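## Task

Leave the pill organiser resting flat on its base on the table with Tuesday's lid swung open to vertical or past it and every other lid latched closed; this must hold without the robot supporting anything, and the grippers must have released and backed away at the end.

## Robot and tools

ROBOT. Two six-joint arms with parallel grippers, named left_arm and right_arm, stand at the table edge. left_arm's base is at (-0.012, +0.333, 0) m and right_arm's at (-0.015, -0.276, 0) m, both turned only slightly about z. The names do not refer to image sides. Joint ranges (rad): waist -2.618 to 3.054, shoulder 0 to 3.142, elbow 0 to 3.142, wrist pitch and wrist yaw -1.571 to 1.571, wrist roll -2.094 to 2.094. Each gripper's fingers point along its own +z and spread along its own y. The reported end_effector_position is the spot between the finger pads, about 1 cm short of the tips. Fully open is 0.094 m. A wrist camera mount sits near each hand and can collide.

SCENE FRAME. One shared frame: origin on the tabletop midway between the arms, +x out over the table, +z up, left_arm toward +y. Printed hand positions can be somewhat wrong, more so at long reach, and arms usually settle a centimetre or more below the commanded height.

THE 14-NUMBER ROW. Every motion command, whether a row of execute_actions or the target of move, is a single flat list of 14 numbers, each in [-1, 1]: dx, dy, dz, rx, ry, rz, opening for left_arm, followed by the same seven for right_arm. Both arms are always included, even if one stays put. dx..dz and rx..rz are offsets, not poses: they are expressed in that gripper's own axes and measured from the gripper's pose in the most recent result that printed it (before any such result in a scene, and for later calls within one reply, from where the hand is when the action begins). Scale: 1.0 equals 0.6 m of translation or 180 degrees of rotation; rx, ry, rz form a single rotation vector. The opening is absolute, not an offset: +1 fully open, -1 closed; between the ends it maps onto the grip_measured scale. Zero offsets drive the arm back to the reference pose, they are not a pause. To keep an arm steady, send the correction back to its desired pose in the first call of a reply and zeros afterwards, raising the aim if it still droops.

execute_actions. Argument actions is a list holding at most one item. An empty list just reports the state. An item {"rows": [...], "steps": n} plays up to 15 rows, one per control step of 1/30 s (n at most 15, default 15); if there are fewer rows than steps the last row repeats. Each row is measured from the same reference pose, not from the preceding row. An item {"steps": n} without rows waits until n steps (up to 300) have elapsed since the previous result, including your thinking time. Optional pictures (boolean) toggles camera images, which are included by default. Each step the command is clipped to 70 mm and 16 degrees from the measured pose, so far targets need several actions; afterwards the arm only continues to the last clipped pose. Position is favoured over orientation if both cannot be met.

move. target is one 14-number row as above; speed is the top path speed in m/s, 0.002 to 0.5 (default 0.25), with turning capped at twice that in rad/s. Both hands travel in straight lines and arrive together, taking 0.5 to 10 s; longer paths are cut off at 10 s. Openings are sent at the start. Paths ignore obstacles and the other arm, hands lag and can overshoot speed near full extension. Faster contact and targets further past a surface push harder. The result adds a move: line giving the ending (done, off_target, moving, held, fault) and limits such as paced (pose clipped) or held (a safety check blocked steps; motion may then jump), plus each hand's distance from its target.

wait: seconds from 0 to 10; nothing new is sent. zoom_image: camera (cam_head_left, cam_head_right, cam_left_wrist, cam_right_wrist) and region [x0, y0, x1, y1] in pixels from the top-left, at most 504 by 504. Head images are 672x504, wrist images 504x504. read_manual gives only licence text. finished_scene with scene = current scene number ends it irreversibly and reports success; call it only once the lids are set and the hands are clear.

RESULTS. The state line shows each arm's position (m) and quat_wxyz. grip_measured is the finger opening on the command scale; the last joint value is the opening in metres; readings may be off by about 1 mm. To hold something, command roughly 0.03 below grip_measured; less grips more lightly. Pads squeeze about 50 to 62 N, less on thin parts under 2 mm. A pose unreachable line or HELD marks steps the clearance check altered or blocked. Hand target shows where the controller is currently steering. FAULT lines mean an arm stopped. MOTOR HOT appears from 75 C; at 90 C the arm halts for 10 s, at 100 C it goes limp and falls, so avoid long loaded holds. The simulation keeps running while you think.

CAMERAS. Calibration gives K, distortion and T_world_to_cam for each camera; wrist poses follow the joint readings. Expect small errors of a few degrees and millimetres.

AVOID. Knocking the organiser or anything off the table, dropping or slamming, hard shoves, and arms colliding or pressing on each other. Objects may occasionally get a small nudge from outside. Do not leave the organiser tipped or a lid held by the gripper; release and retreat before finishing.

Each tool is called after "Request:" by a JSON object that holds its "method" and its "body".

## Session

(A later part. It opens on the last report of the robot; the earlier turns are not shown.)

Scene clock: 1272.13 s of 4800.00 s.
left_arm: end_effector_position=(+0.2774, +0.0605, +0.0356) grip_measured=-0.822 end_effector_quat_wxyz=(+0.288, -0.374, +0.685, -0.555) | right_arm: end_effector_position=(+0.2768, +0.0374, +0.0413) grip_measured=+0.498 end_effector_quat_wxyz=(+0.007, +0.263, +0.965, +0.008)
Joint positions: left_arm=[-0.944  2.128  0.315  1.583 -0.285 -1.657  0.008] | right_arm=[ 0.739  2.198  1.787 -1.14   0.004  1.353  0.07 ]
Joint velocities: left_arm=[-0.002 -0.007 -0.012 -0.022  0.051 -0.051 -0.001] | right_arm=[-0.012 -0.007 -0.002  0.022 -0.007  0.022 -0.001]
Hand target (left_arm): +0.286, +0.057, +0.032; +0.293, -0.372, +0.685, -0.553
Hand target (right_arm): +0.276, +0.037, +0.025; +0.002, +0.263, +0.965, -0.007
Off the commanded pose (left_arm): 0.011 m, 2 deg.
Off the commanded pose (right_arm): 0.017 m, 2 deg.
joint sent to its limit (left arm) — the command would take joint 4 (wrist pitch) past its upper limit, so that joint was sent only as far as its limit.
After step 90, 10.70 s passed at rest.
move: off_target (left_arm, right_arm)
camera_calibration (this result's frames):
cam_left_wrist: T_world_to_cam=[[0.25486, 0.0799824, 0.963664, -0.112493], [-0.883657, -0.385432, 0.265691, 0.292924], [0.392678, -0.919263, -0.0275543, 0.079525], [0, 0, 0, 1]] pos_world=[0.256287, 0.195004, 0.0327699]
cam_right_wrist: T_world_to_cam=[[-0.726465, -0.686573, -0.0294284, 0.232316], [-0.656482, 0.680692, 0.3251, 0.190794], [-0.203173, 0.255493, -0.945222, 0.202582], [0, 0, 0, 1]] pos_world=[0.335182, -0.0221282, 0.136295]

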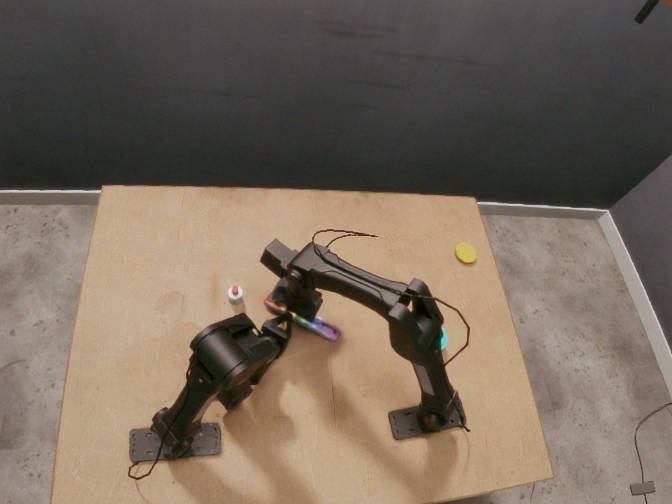

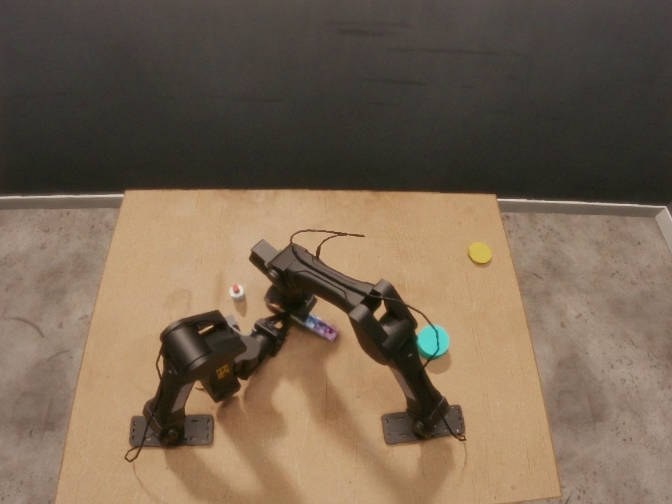

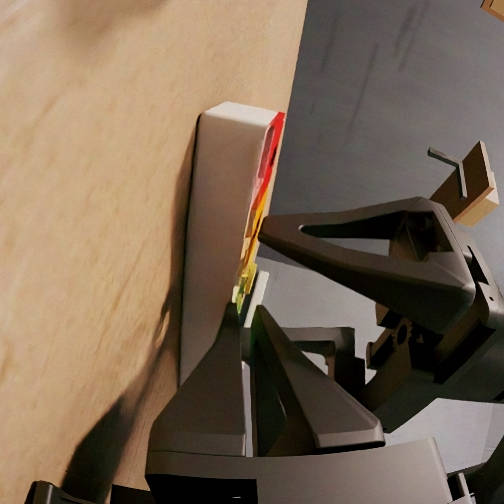

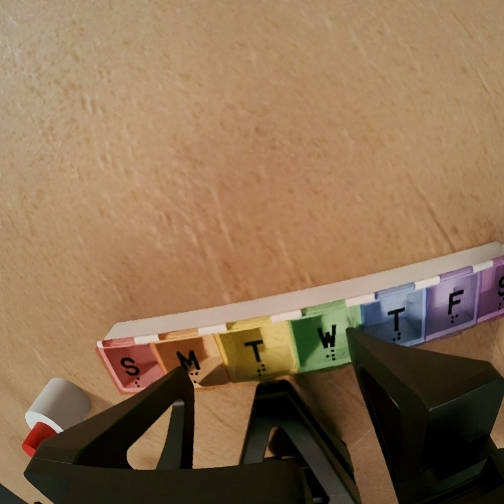

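Request:
{"method": "execute_actions", "body": {"actions": [{"rows":[[0,0,0.028,0.03,0,0,-0.82, 0,-0.002,0.028,0.010,0,0,0.5]],"steps":15}]}}

Request:
{"method": "execute_actions", "body": {"actions": [{"rows":[[0,-0.03,0.025,0.04,0,0,-0.82, 0,-0.002,0.028,0.010,0,0,0.5]],"steps":15}]}}

Request:
{"method": "zoom_image", "body": {"camera": "cam_left_wrist", "region": [150, 200, 310, 360]}}

Request:
{"method": "zoom_image", "body": {"camera": "cam_right_wrist", "region": [170, 290, 370, 450]}}

Scene clock: 1277.90 s of 4800.00 s.
left_arm: end_effector_position=(+0.2846, +0.0550, +0.0374) grip_measured=-0.822 end_effector_quat_wxyz=(+0.293, -0.375, +0.678, -0.560) | right_arm: end_effector_position=(+0.2779, +0.0363, +0.0413) grip_measured=+0.498 end_effector_quat_wxyz=(+0.010, +0.263, +0.965, +0.006)
Joint positions: left_arm=[-0.942  2.145  0.35   1.583 -0.292 -1.656  0.008] | right_arm=[ 0.739  2.198  1.787 -1.14   0.013  1.353  0.07 ]
Joint velocities: left_arm=[ 0.012 -0.007 -0.012  0.007 -0.007  0.037 -0.   ] | right_arm=[-0.012 -0.002  0.002 -0.066  0.051 -0.007 -0.   ]
Hand target (left_arm): +0.291, +0.052, +0.032; +0.295, -0.375, +0.679, -0.558
Hand target (right_arm): +0.276, +0.037, +0.025; +0.003, +0.263, +0.965, -0.007
Off the commanded pose (left_arm): 0.009 m, 4 deg.
Off the commanded pose (right_arm): 0.017 m, 2 deg.
joint sent to its limit (left arm) — the command would take joint 4 (wrist pitch) past its upper limit, so that joint was sent only as far as its limit.
Steps of this call (steps 1 to 90: nothing new was sent; then 2.27 s passed at rest; steps 91 to 105: all 15 steps of this action). Readings (end_effector_position):
91: left_arm (+0.2782, +0.0598, +0.0360) | right_arm (+0.2769, +0.0373, +0.0413)
92: left_arm (+0.2798, +0.0584, +0.0362) | right_arm (+0.2772, +0.0370, +0.0413)
94: left_arm (+0.2832, +0.0560, +0.0370) | right_arm (+0.2777, +0.0366, +0.0413)
98: left_arm (+0.2846, +0.0550, +0.0374) | right_arm (+0.2779, +0.0363, +0.0413)
105: the state above
camera_calibration (this result's frames):
cam_left_wrist: T_world_to_cam=[[0.241588, 0.0933785, 0.965876, -0.112606], [-0.883669, -0.390105, 0.25874, 0.29714], [0.400954, -0.916023, -0.0117289, 0.0685513], [0, 0, 0, 1]] pos_world=[0.262292, 0.189225, 0.0326851]
cam_right_wrist: T_world_to_cam=[[-0.7264, -0.686618, -0.0299797, 0.232421], [-0.658417, 0.682732, 0.316804, 0.193072], [-0.197055, 0.249865, -0.948017, 0.201719], [0, 0, 0, 1]] pos_world=[0.335702, -0.022635, 0.137035]

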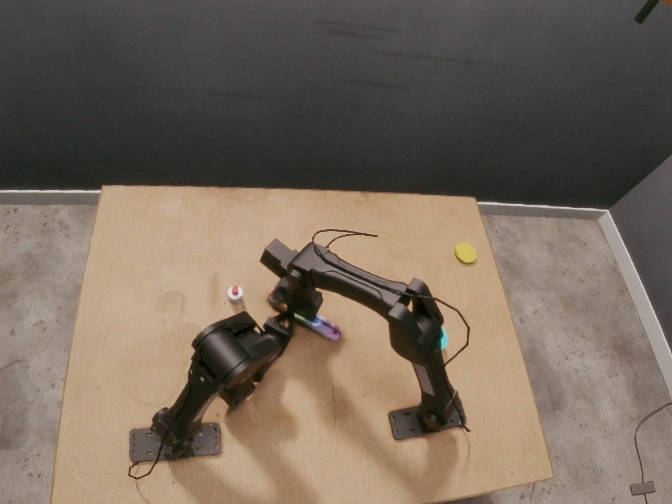

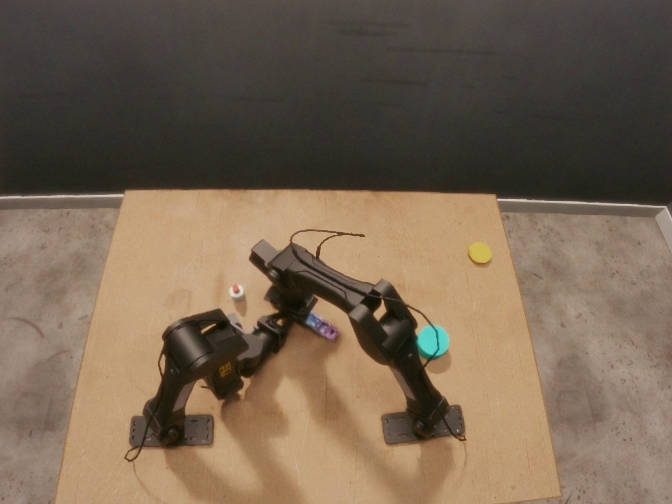

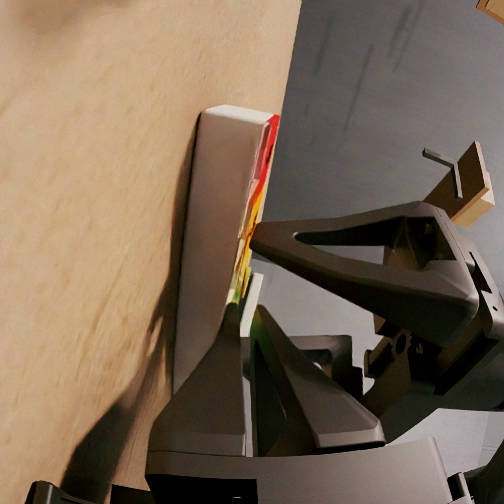

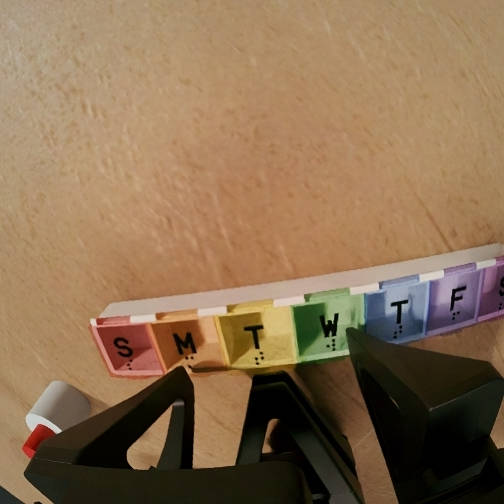

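Scene clock: 1278.40 s of 4800.00 s.
left_arm: end_effector_position=(+0.2922, +0.0482, +0.0446) grip_measured=-0.822 end_effector_quat_wxyz=(+0.297, -0.373, +0.669, -0.570) | right_arm: end_effector_position=(+0.2791, +0.0351, +0.0412) grip_measured=+0.498 end_effector_quat_wxyz=(+0.015, +0.263, +0.965, +0.004)
Joint positions: left_arm=[-0.938  2.145  0.386  1.577 -0.293 -1.652  0.008] | right_arm=[ 0.739  2.198  1.787 -1.14   0.022  1.353  0.07 ]
Joint velocities: left_arm=[-0.002  0.017  0.007 -0.007  0.081 -0.007 -0.001] | right_arm=[ 0.017  0.002 -0.007  0.007 -0.007 -0.007 -0.   ]
Hand target (left_arm): +0.300, +0.045, +0.052; +0.306, -0.369, +0.661, -0.577
Hand target (right_arm): +0.277, +0.035, +0.025; +0.006, +0.263, +0.965, -0.009
Off the commanded pose (left_arm): 0.011 m, 6 deg.
Off the commanded pose (right_arm): 0.017 m, 2 deg.
joint sent to its limit (left arm) — the command would take joint 4 (wrist pitch) past its upper limit, so that joint was sent only as far as its limit.
Steps of this call (steps 1 to 15: all 15 steps of this action). Readings (end_effector_position):
1: left_arm (+0.2852, +0.0545, +0.0380) | right_arm (+0.2780, +0.0362, +0.0413)
2: left_arm (+0.2863, +0.0534, +0.0386) | right_arm (+0.2783, +0.0360, +0.0413)
4: left_arm (+0.2889, +0.0512, +0.0409) | right_arm (+0.2788, +0.0355, +0.0412)
8: left_arm (+0.2915, +0.0489, +0.0437) | right_arm (+0.2791, +0.0351, +0.0412)
15: the state above
camera_calibration (this result's frames):
cam_left_wrist: T_world_to_cam=[[0.221192, 0.112746, 0.968691, -0.115842], [-0.887412, -0.388666, 0.247869, 0.30091], [0.404444, -0.914454, 0.0140824, 0.0571303], [0, 0, 0, 1]] pos_world=[0.269548, 0.182257, 0.036824]
cam_right_wrist: T_world_to_cam=[[-0.726332, -0.68668, -0.0301975, 0.232486], [-0.660379, 0.684979, 0.307739, 0.195566], [-0.190634, 0.243463, -0.950991, 0.200691], [0, 0, 0, 1]] pos_world=[0.336268, -0.0231757, 0.137692]

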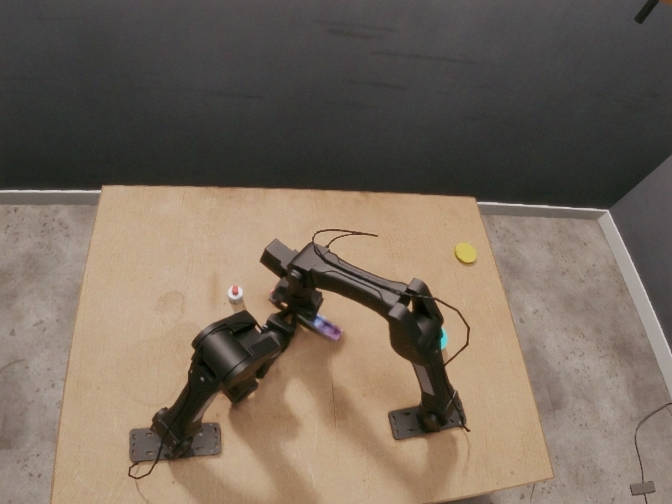

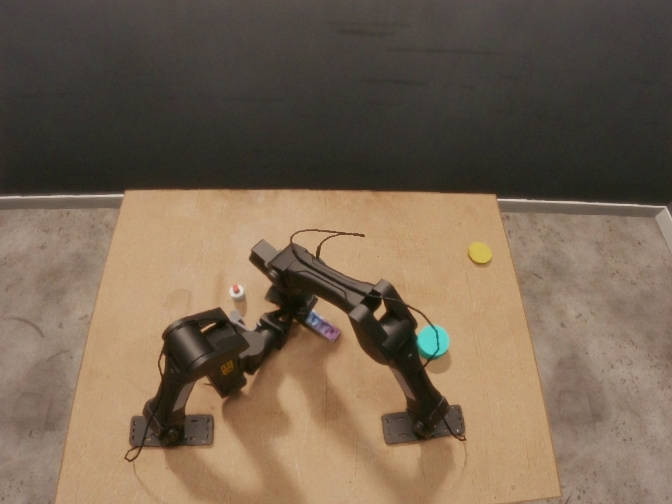

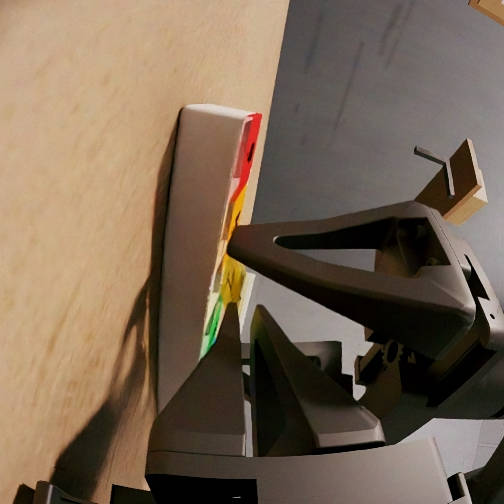

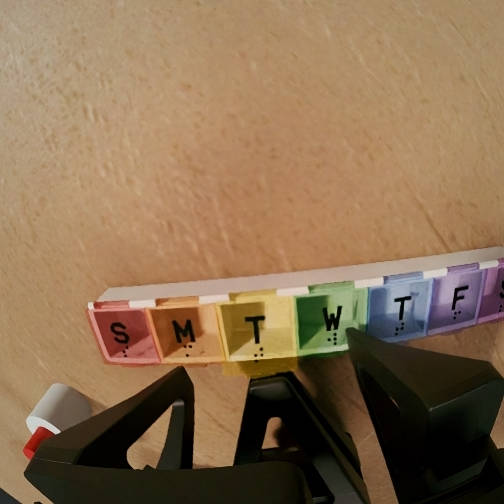

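Region (150, 200, 310, 360) of cam_left_wrist's 504x504 image, scaled by 3.150, with more detail than that image has.

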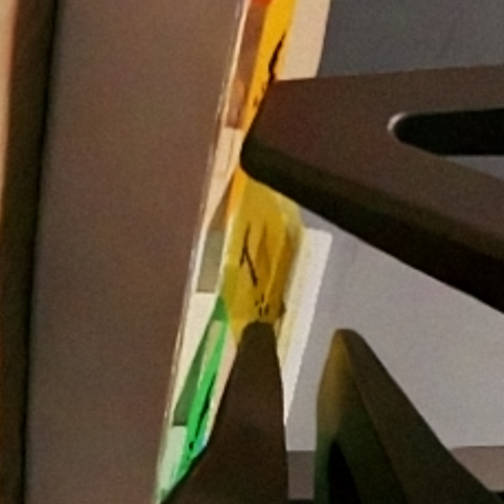

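Region (170, 290, 370, 450) of cam_right_wrist's 504x504 image, scaled by 2.520, with more detail than that image has; it fills the top 403 rows of this view, and the rest is white.

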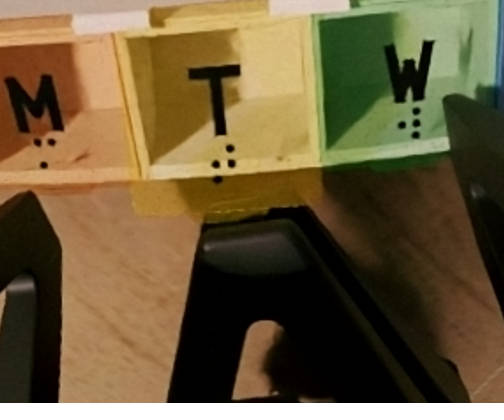

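Request:
{"method": "move", "body": {"target": [0,-0.01,0.003,0.03,0,0,-0.82, 0,0,-0.075,0,0,0,0.5], "speed": 0.1}}

Request:
{"method": "move", "body": {"target": [0,-0.01,0,0.03,0,0,-0.82, -0.013,-0.085,0,0,0,0,-1], "speed": 0.1}}

Scene clock: 1302.27 s of 4800.00 s.
left_arm: end_effector_position=(+0.2928, +0.0491, +0.0446) grip_measured=-0.822 end_effector_quat_wxyz=(+0.298, -0.376, +0.667, -0.569) | right_arm: end_effector_position=(+0.2740, +0.0297, +0.0649) grip_measured=+0.498 end_effector_quat_wxyz=(+0.005, +0.263, +0.965, -0.014)
Joint positions: left_arm=[-0.938  2.145  0.386  1.577 -0.3   -1.656  0.008] | right_arm=[ 0.739  2.197  1.88  -1.275  0.022  1.353  0.07 ]
Joint velocities: left_arm=[-0.007  0.007  0.002 -0.095 -0.007 -0.007 -0.001] | right_arm=[ 0.007 -0.012  0.017 -0.022 -0.066  0.007 -0.001]
Hand target (left_arm): +0.295, +0.047, +0.051; +0.304, -0.373, +0.662, -0.575
Hand target (right_arm): +0.277, +0.034, +0.086; +0.015, +0.263, +0.965, +0.004
Off the commanded pose (left_arm): 0.006 m, 5 deg.
Off the commanded pose (right_arm): 0.022 m, 2 deg.
joint sent to its limit (left arm) — the command would take joint 4 (wrist pitch) past its upper limit, so that joint was sent only as far as its limit.
After step 90, 19.83 s passed at rest.
move: off_target (left_arm, right_arm)
camera_calibration (this result's frames):
cam_left_wrist: T_world_to_cam=[[0.22159, 0.116583, 0.968146, -0.116413], [-0.884505, -0.393964, 0.249887, 0.301101], [0.410547, -0.911702, 0.0158201, 0.0557125], [0, 0, 0, 1]] pos_world=[0.269248, 0.182988, 0.0365828]
cam_right_wrist: T_world_to_cam=[[-0.726606, -0.686973, 0.0105352, 0.223199], [-0.651841, 0.694131, 0.305426, 0.186168], [-0.217132, 0.215057, -0.952158, 0.231828], [0, 0, 0, 1]] pos_world=[0.333867, -0.0257494, 0.161525]

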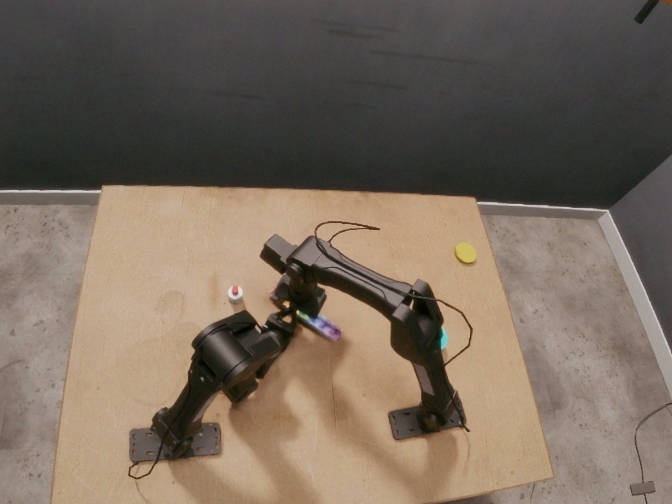

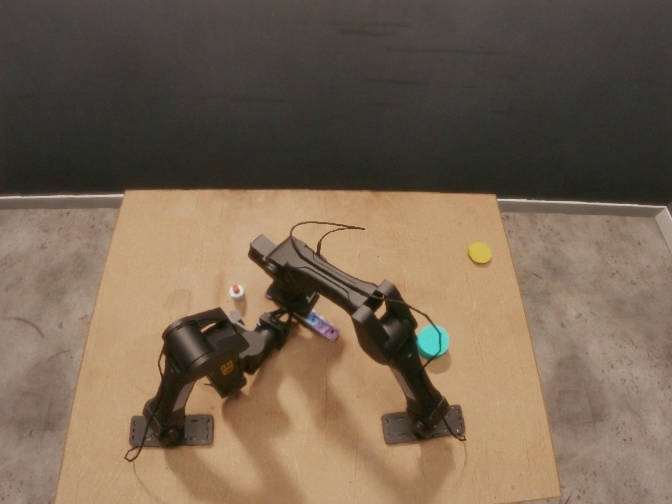

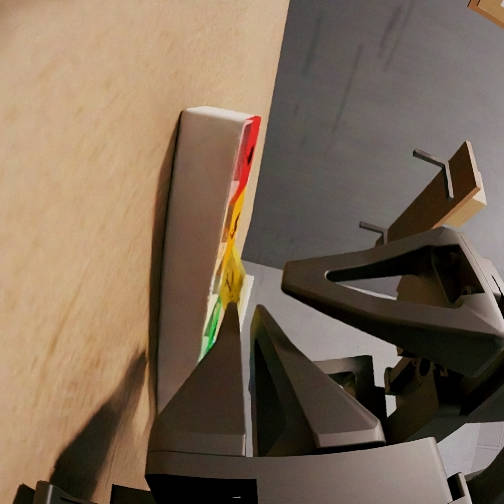

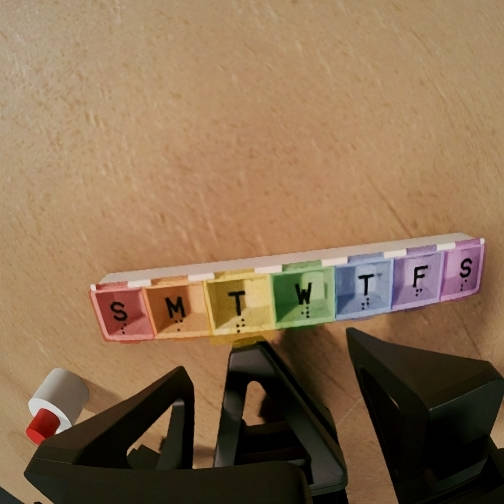

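Scene clock: 1303.30 s of 4800.00 s.
left_arm: end_effector_position=(+0.2916, +0.0496, +0.0410) grip_measured=-0.822 end_effector_quat_wxyz=(+0.298, -0.379, +0.671, -0.564) | right_arm: end_effector_position=(+0.2533, -0.0178, +0.0597) grip_measured=-0.986 end_effector_quat_wxyz=(-0.001, +0.263, +0.964, -0.027)
Joint positions: left_arm=[-0.944  2.145  0.385  1.562 -0.309 -1.66   0.008] | right_arm=[ 0.695  2.029  1.598 -1.187  0.026  1.309  0.001]
Joint velocities: left_arm=[-0.007  0.012  0.007  0.037 -0.037 -0.066  0.   ] | right_arm=[-0.007  0.002 -0.007  0.037 -0.007 -0.037  0.   ]
Hand target (left_arm): +0.294, +0.048, +0.051; +0.305, -0.376, +0.661, -0.573
Hand target (right_arm): +0.254, -0.018, +0.065; +0.005, +0.263, +0.965, -0.015
Off the commanded pose (left_arm): 0.010 m, 6 deg.
Off the commanded pose (right_arm): 0.007 m, 2 deg.
joint sent to its limit (left arm) — the command would take joint 4 (wrist pitch) past its upper limit, so that joint was sent only as far as its limit.
move: off_target (left_arm)
camera_calibration (this result's frames):
cam_left_wrist: T_world_to_cam=[[0.231577, 0.108185, 0.966782, -0.115135], [-0.880016, -0.400307, 0.255589, 0.299866], [0.414661, -0.909972, 0.00250293, 0.0560123], [0, 0, 0, 1]] pos_world=[0.267324, 0.183464, 0.0345276]
cam_right_wrist: T_world_to_cam=[[-0.726382, -0.686252, 0.0377865, 0.173879], [-0.646345, 0.700766, 0.301936, 0.206093], [-0.233683, 0.194897, -0.952579, 0.236343], [0, 0, 0, 1]] pos_world=[0.314739, -0.0711604, 0.156338]

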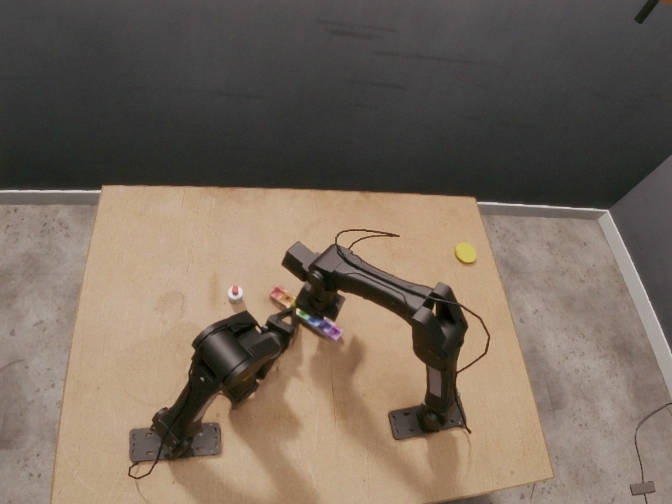

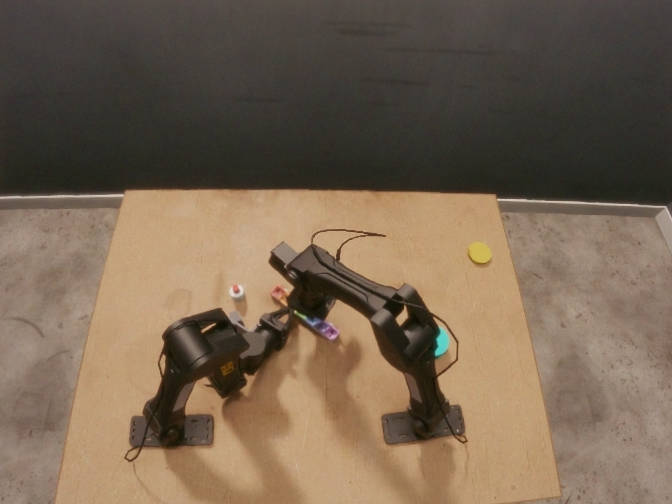

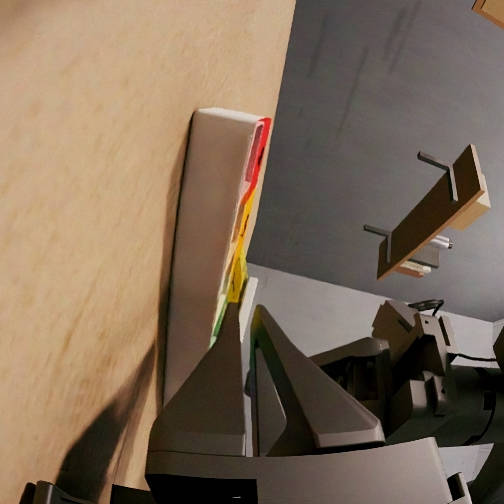

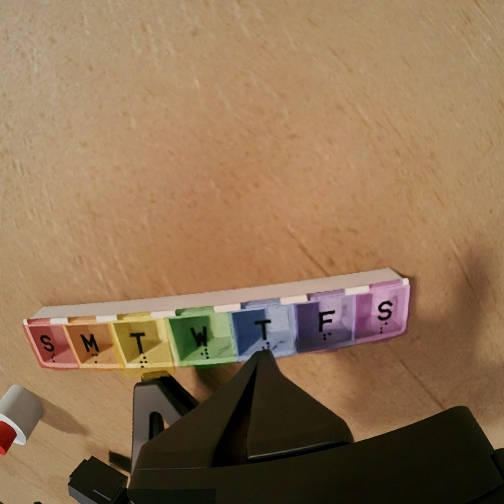

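Request:
{"method": "move", "body": {"target": [0,-0.02,0.005,0.04,0,0,-0.82, 0,0,0.055,0,0,0,-1], "speed": 0.05}}

Request:
{"method": "zoom_image", "body": {"camera": "cam_left_wrist", "region": [150, 200, 310, 360]}}

Request:
{"method": "zoom_image", "body": {"camera": "cam_right_wrist", "region": [60, 280, 320, 460]}}

Scene clock: 1313.97 s of 4800.00 s.
left_arm: end_effector_position=(+0.2924, +0.0509, +0.0411) grip_measured=-0.822 end_effector_quat_wxyz=(+0.300, -0.382, +0.669, -0.563) | right_arm: end_effector_position=(+0.2538, -0.0173, +0.0396) grip_measured=-0.986 end_effector_quat_wxyz=(-0.001, +0.263, +0.964, -0.027)
Joint positions: left_arm=[-0.944  2.145  0.385  1.562 -0.317 -1.663  0.008] | right_arm=[ 0.695  2.049  1.547 -1.115  0.026  1.309  0.001]
Joint velocities: left_arm=[-0.007 -0.002 -0.007 -0.066  0.007 -0.037 -0.001] | right_arm=[ 0.007 -0.002 -0.002  0.051 -0.051 -0.007  0.   ]
Hand target (left_arm): +0.296, +0.047, +0.053; +0.309, -0.377, +0.657, -0.575
Hand target (right_arm): +0.253, -0.019, +0.027; -0.001, +0.263, +0.964, -0.027
Off the commanded pose (left_arm): 0.012 m, 7 deg.
Off the commanded pose (right_arm): 0.013 m, 0 deg.
joint sent to its limit (left arm) — the command would take joint 4 (wrist pitch) past its upper limit, so that joint was sent only as far as its limit.
After step 90, 6.17 s passed at rest.
move: off_target (left_arm, right_arm)
camera_calibration (this result's frames):
cam_left_wrist: T_world_to_cam=[[0.230645, 0.111371, 0.966643, -0.115449], [-0.876319, -0.408015, 0.256102, 0.300406], [0.422927, -0.906157, 0.00349025, 0.0541964], [0, 0, 0, 1]] pos_world=[0.266959, 0.184538, 0.0344745]
cam_right_wrist: T_world_to_cam=[[-0.72612, -0.686529, 0.0377968, 0.175274], [-0.646606, 0.700518, 0.301952, 0.212182], [-0.233776, 0.194814, -0.952573, 0.217303], [0, 0, 0, 1]] pos_world=[0.315269, -0.07064, 0.136304]

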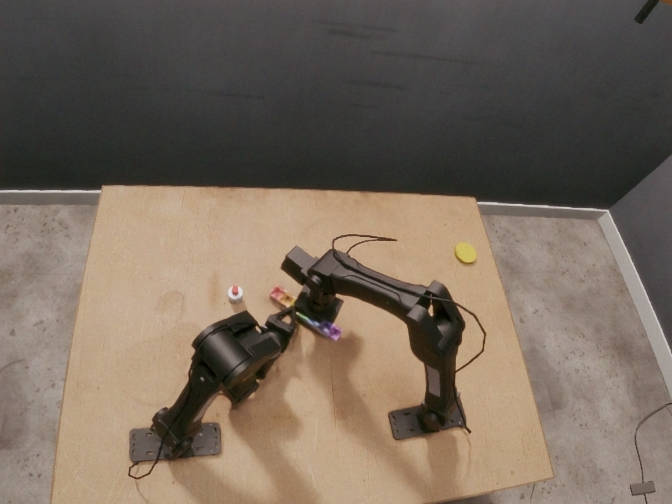

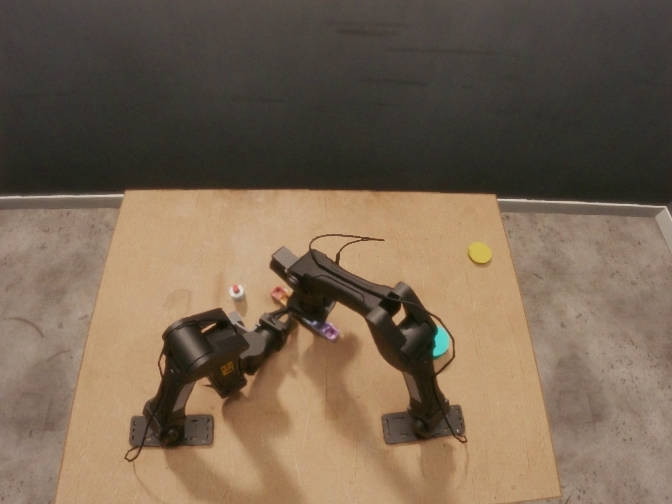

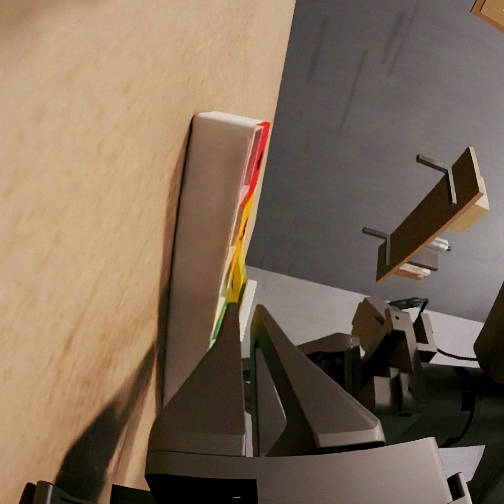

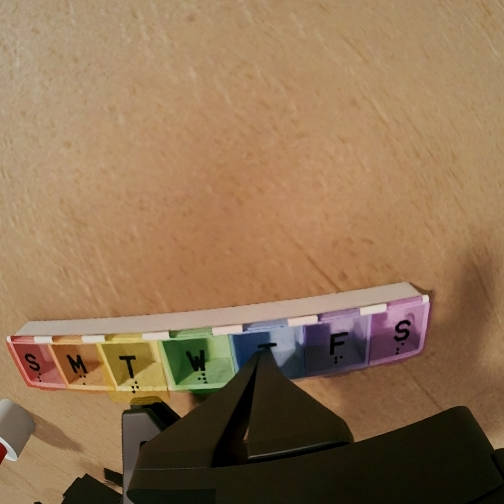

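Region (150, 200, 310, 360) of cam_left_wrist's 504x504 image, scaled by 3.150, with more detail than that image has.

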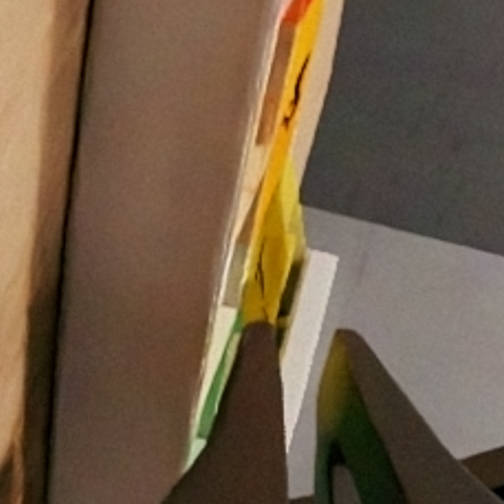

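Region (60, 280, 320, 460) of cam_right_wrist's 504x504 image, scaled by 1.938, with more detail than that image has; it fills the top 349 rows of this view, and the rest is white.

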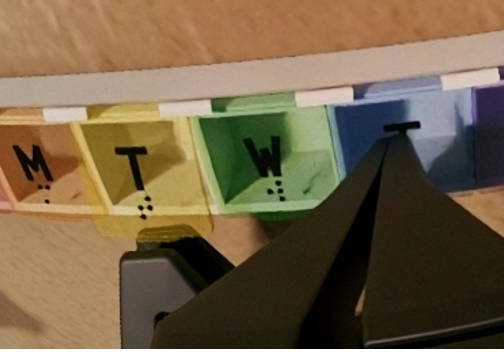

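Request:
{"method": "execute_actions", "body": {"actions": [{"rows":[[0,-0.04,0.022,0.03,0,0,-0.75, 0,0,0.022,0,0,0,-1]],"steps":15}]}}

Request:
{"method": "zoom_image", "body": {"camera": "cam_left_wrist", "region": [150, 200, 310, 360]}}

Request:
{"method": "zoom_image", "body": {"camera": "cam_right_wrist", "region": [60, 280, 320, 460]}}

Scene clock: 1318.53 s of 4800.00 s.
left_arm: end_effector_position=(+0.2994, +0.0464, +0.0482) grip_measured=-0.752 end_effector_quat_wxyz=(+0.306, -0.378, +0.662, -0.571) | right_arm: end_effector_position=(+0.2538, -0.0173, +0.0396) grip_measured=-0.986 end_effector_quat_wxyz=(-0.001, +0.263, +0.964, -0.027)
Joint positions: left_arm=[-0.935  2.145  0.412  1.564 -0.311 -1.651  0.012] | right_arm=[ 0.695  2.049  1.547 -1.115  0.026  1.309  0.001]
Joint velocities: left_arm=[ 0.007 -0.017  0.002  0.022 -0.037 -0.007  0.001] | right_arm=[ 0.007  0.007  0.012 -0.007  0.022  0.007  0.   ]
Hand target (left_arm): +0.307, +0.042, +0.063; +0.315, -0.371, +0.647, -0.587
Hand target (right_arm): +0.253, -0.018, +0.027; -0.001, +0.263, +0.964, -0.027
Off the commanded pose (left_arm): 0.017 m, 4 deg.
Off the commanded pose (right_arm): 0.013 m, 0 deg.
joint sent to its limit (left arm) — the command would take joint 4 (wrist pitch) past its upper limit, so that joint was sent only as far as its limit.
Steps of this call (steps 1 to 90: nothing new was sent; then 1.07 s passed at rest; steps 91 to 105: all 15 steps of this action). Readings (end_effector_position):
91: left_arm (+0.2930, +0.0505, +0.0417) | right_arm (+0.2538, -0.0173, +0.0396)
92: left_arm (+0.2944, +0.0497, +0.0430) | right_arm (+0.2538, -0.0173, +0.0396)
94: left_arm (+0.2978, +0.0479, +0.0462) | right_arm (+0.2538, -0.0173, +0.0396)
98: left_arm (+0.2995, +0.0465, +0.0482) | right_arm (+0.2538, -0.0173, +0.0396)
105: the state above
camera_calibration (this result's frames):
cam_left_wrist: T_world_to_cam=[[0.207612, 0.123637, 0.970367, -0.11728], [-0.882106, -0.405121, 0.240346, 0.305163], [0.422832, -0.905865, 0.0249526, 0.0460803], [0, 0, 0, 1]] pos_world=[0.274051, 0.179871, 0.0393104]
cam_right_wrist: T_world_to_cam=[[-0.72612, -0.686529, 0.0377968, 0.175274], [-0.646606, 0.700518, 0.301952, 0.212182], [-0.233776, 0.194814, -0.952573, 0.217303], [0, 0, 0, 1]] pos_world=[0.315269, -0.07064, 0.136304]

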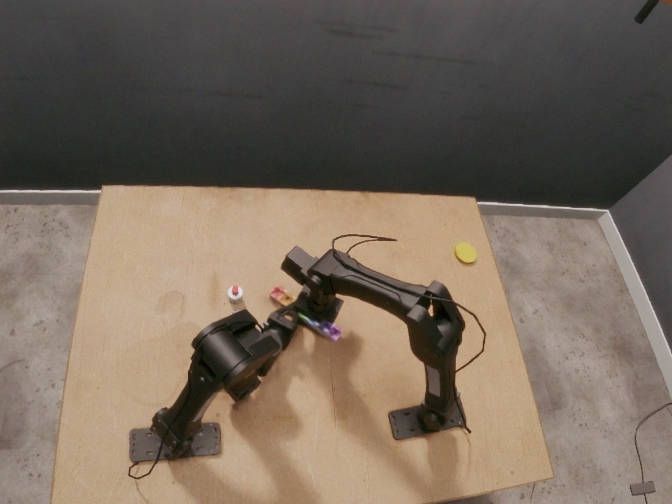

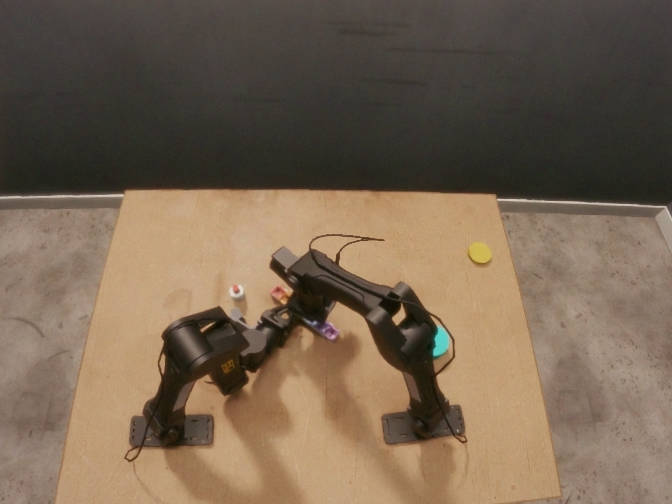

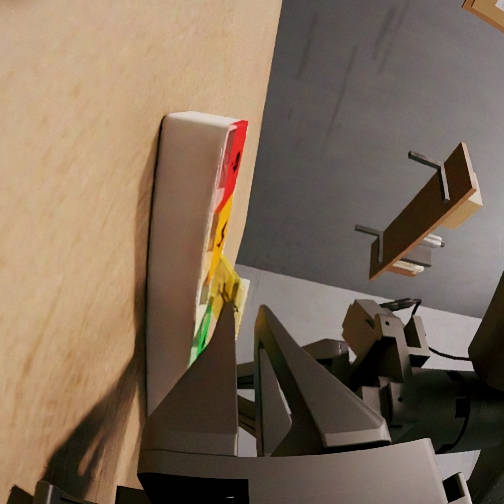

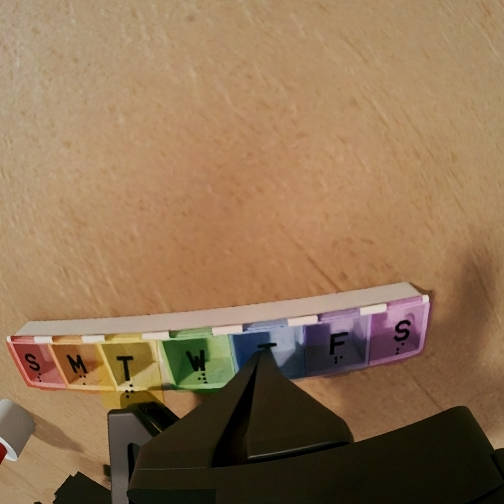

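Region (150, 200, 310, 360) of cam_left_wrist's 504x504 image, scaled by 3.150, with more detail than that image has.

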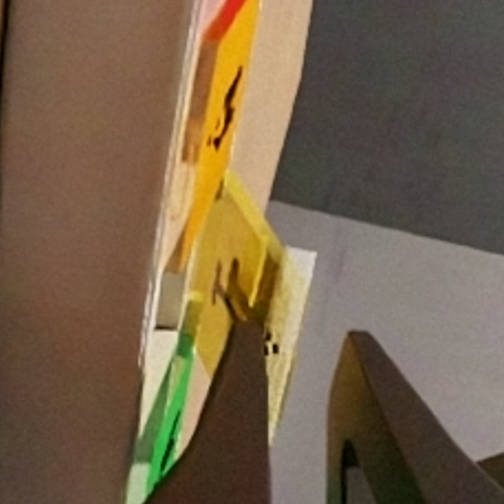

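Region (60, 280, 320, 460) of cam_right_wrist's 504x504 image, scaled by 1.938, with more detail than that image has; it fills the top 349 rows of this view, and the rest is white.

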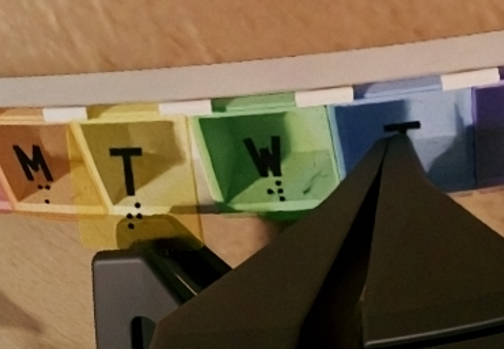

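Request:
{"method": "execute_actions", "body": {"actions": [{"rows":[[0,-0.04,0.026,0.03,0,0,-0.6, 0,0,0.022,0,0,0,-1]],"steps":15}]}}

Request:
{"method": "zoom_image", "body": {"camera": "cam_left_wrist", "region": [130, 200, 310, 380]}}

Request:
{"method": "zoom_image", "body": {"camera": "cam_right_wrist", "region": [60, 280, 320, 460]}}

Scene clock: 1322.07 s of 4800.00 s.
left_arm: end_effector_position=(+0.3085, +0.0403, +0.0580) grip_measured=-0.602 end_effector_quat_wxyz=(+0.311, -0.372, +0.651, -0.583) | right_arm: end_effector_position=(+0.2538, -0.0173, +0.0396) grip_measured=-0.986 end_effector_quat_wxyz=(-0.001, +0.263, +0.964, -0.027)
Joint positions: left_arm=[-0.925  2.145  0.449  1.564 -0.303 -1.639  0.019] | right_arm=[ 0.695  2.049  1.547 -1.115  0.026  1.309  0.001]
Joint velocities: left_arm=[ 0.007 -0.002 -0.002  0.051 -0.022 -0.066  0.   ] | right_arm=[ 0.002 -0.007 -0.012 -0.037  0.037  0.022  0.   ]
Hand target (left_arm): +0.316, +0.037, +0.070; +0.321, -0.366, +0.639, -0.596
Hand target (right_arm): +0.253, -0.018, +0.027; -0.001, +0.263, +0.964, -0.027
Off the commanded pose (left_arm): 0.014 m, 3 deg.
Off the commanded pose (right_arm): 0.013 m, 0 deg.
joint sent to its limit (left arm) — the command would take joint 4 (wrist pitch) past its upper limit, so that joint was sent only as far as its limit.
Steps of this call (steps 1 to 90: nothing new was sent; then 0.03 s passed at rest; steps 91 to 105: all 15 steps of this action). Readings (end_effector_position):
91: left_arm (+0.3000, +0.0458, +0.0489) | right_arm (+0.2538, -0.0173, +0.0396)
92: left_arm (+0.3020, +0.0446, +0.0507) | right_arm (+0.2538, -0.0173, +0.0396)
94: left_arm (+0.3063, +0.0422, +0.0552) | right_arm (+0.2538, -0.0173, +0.0396)
98: left_arm (+0.3086, +0.0405, +0.0580) | right_arm (+0.2538, -0.0173, +0.0396)
105: the state above
camera_calibration (this result's frames):
cam_left_wrist: T_world_to_cam=[[0.179054, 0.1433, 0.973347, -0.120079], [-0.888747, -0.40078, 0.222496, 0.311291], [0.421982, -0.904898, 0.0555958, 0.0348963], [0, 0, 0, 1]] pos_world=[0.283434, 0.173544, 0.0456775]
cam_right_wrist: T_world_to_cam=[[-0.72612, -0.686529, 0.0377968, 0.175274], [-0.646606, 0.700518, 0.301952, 0.212182], [-0.233776, 0.194814, -0.952573, 0.217303], [0, 0, 0, 1]] pos_world=[0.315269, -0.07064, 0.136304]

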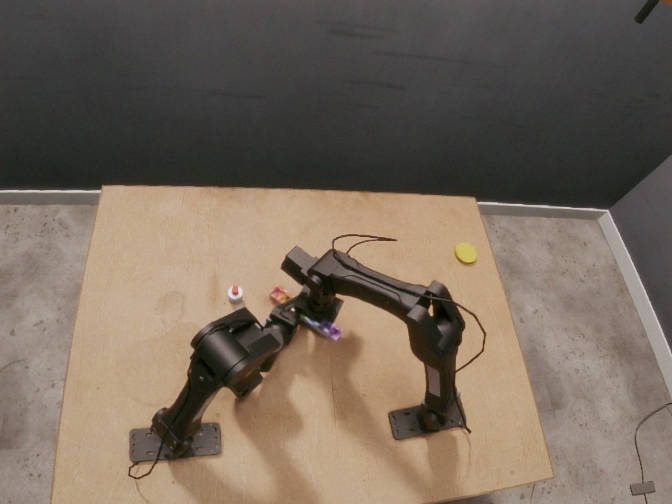

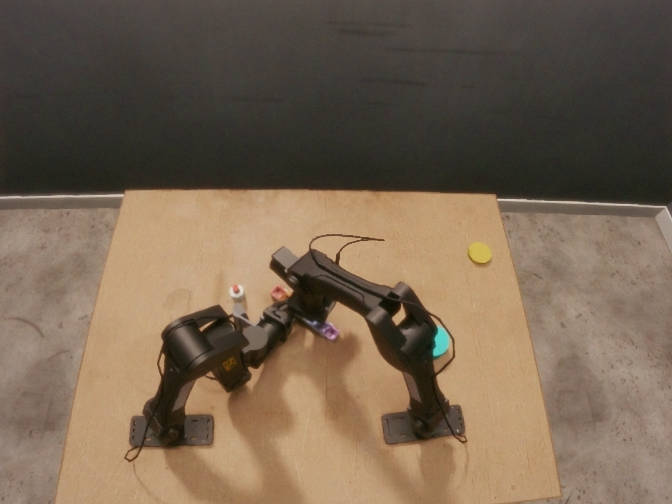

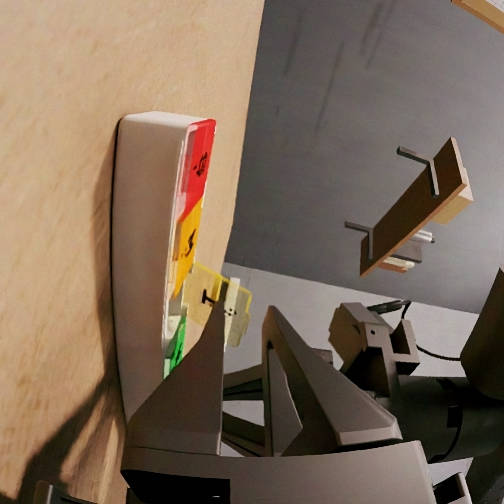

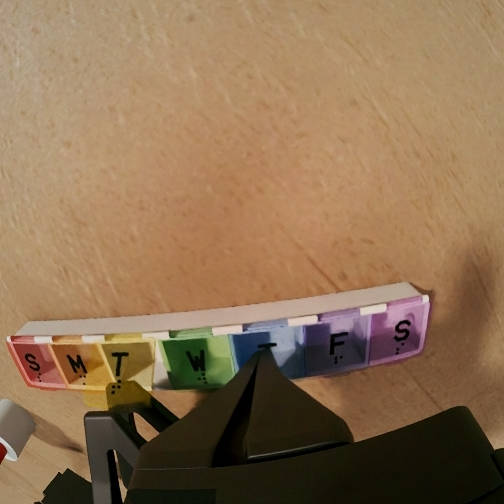

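Region (130, 200, 310, 380) of cam_left_wrist's 504x504 image, scaled by 2.800, with more detail than that image has.

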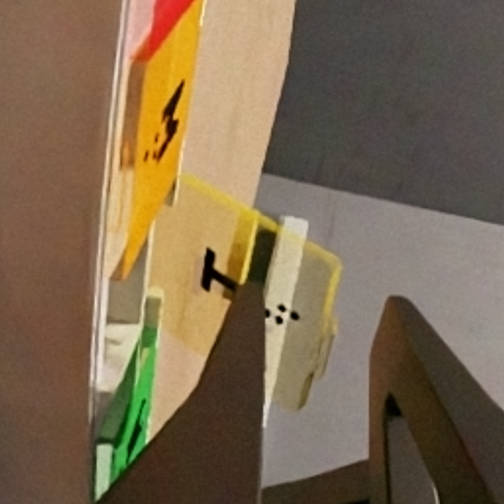

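Region (60, 280, 320, 460) of cam_right_wrist's 504x504 image, scaled by 1.938, with more detail than that image has; it fills the top 349 rows of this view, and the rest is white.

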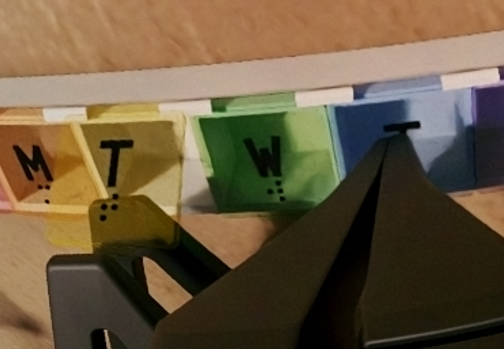

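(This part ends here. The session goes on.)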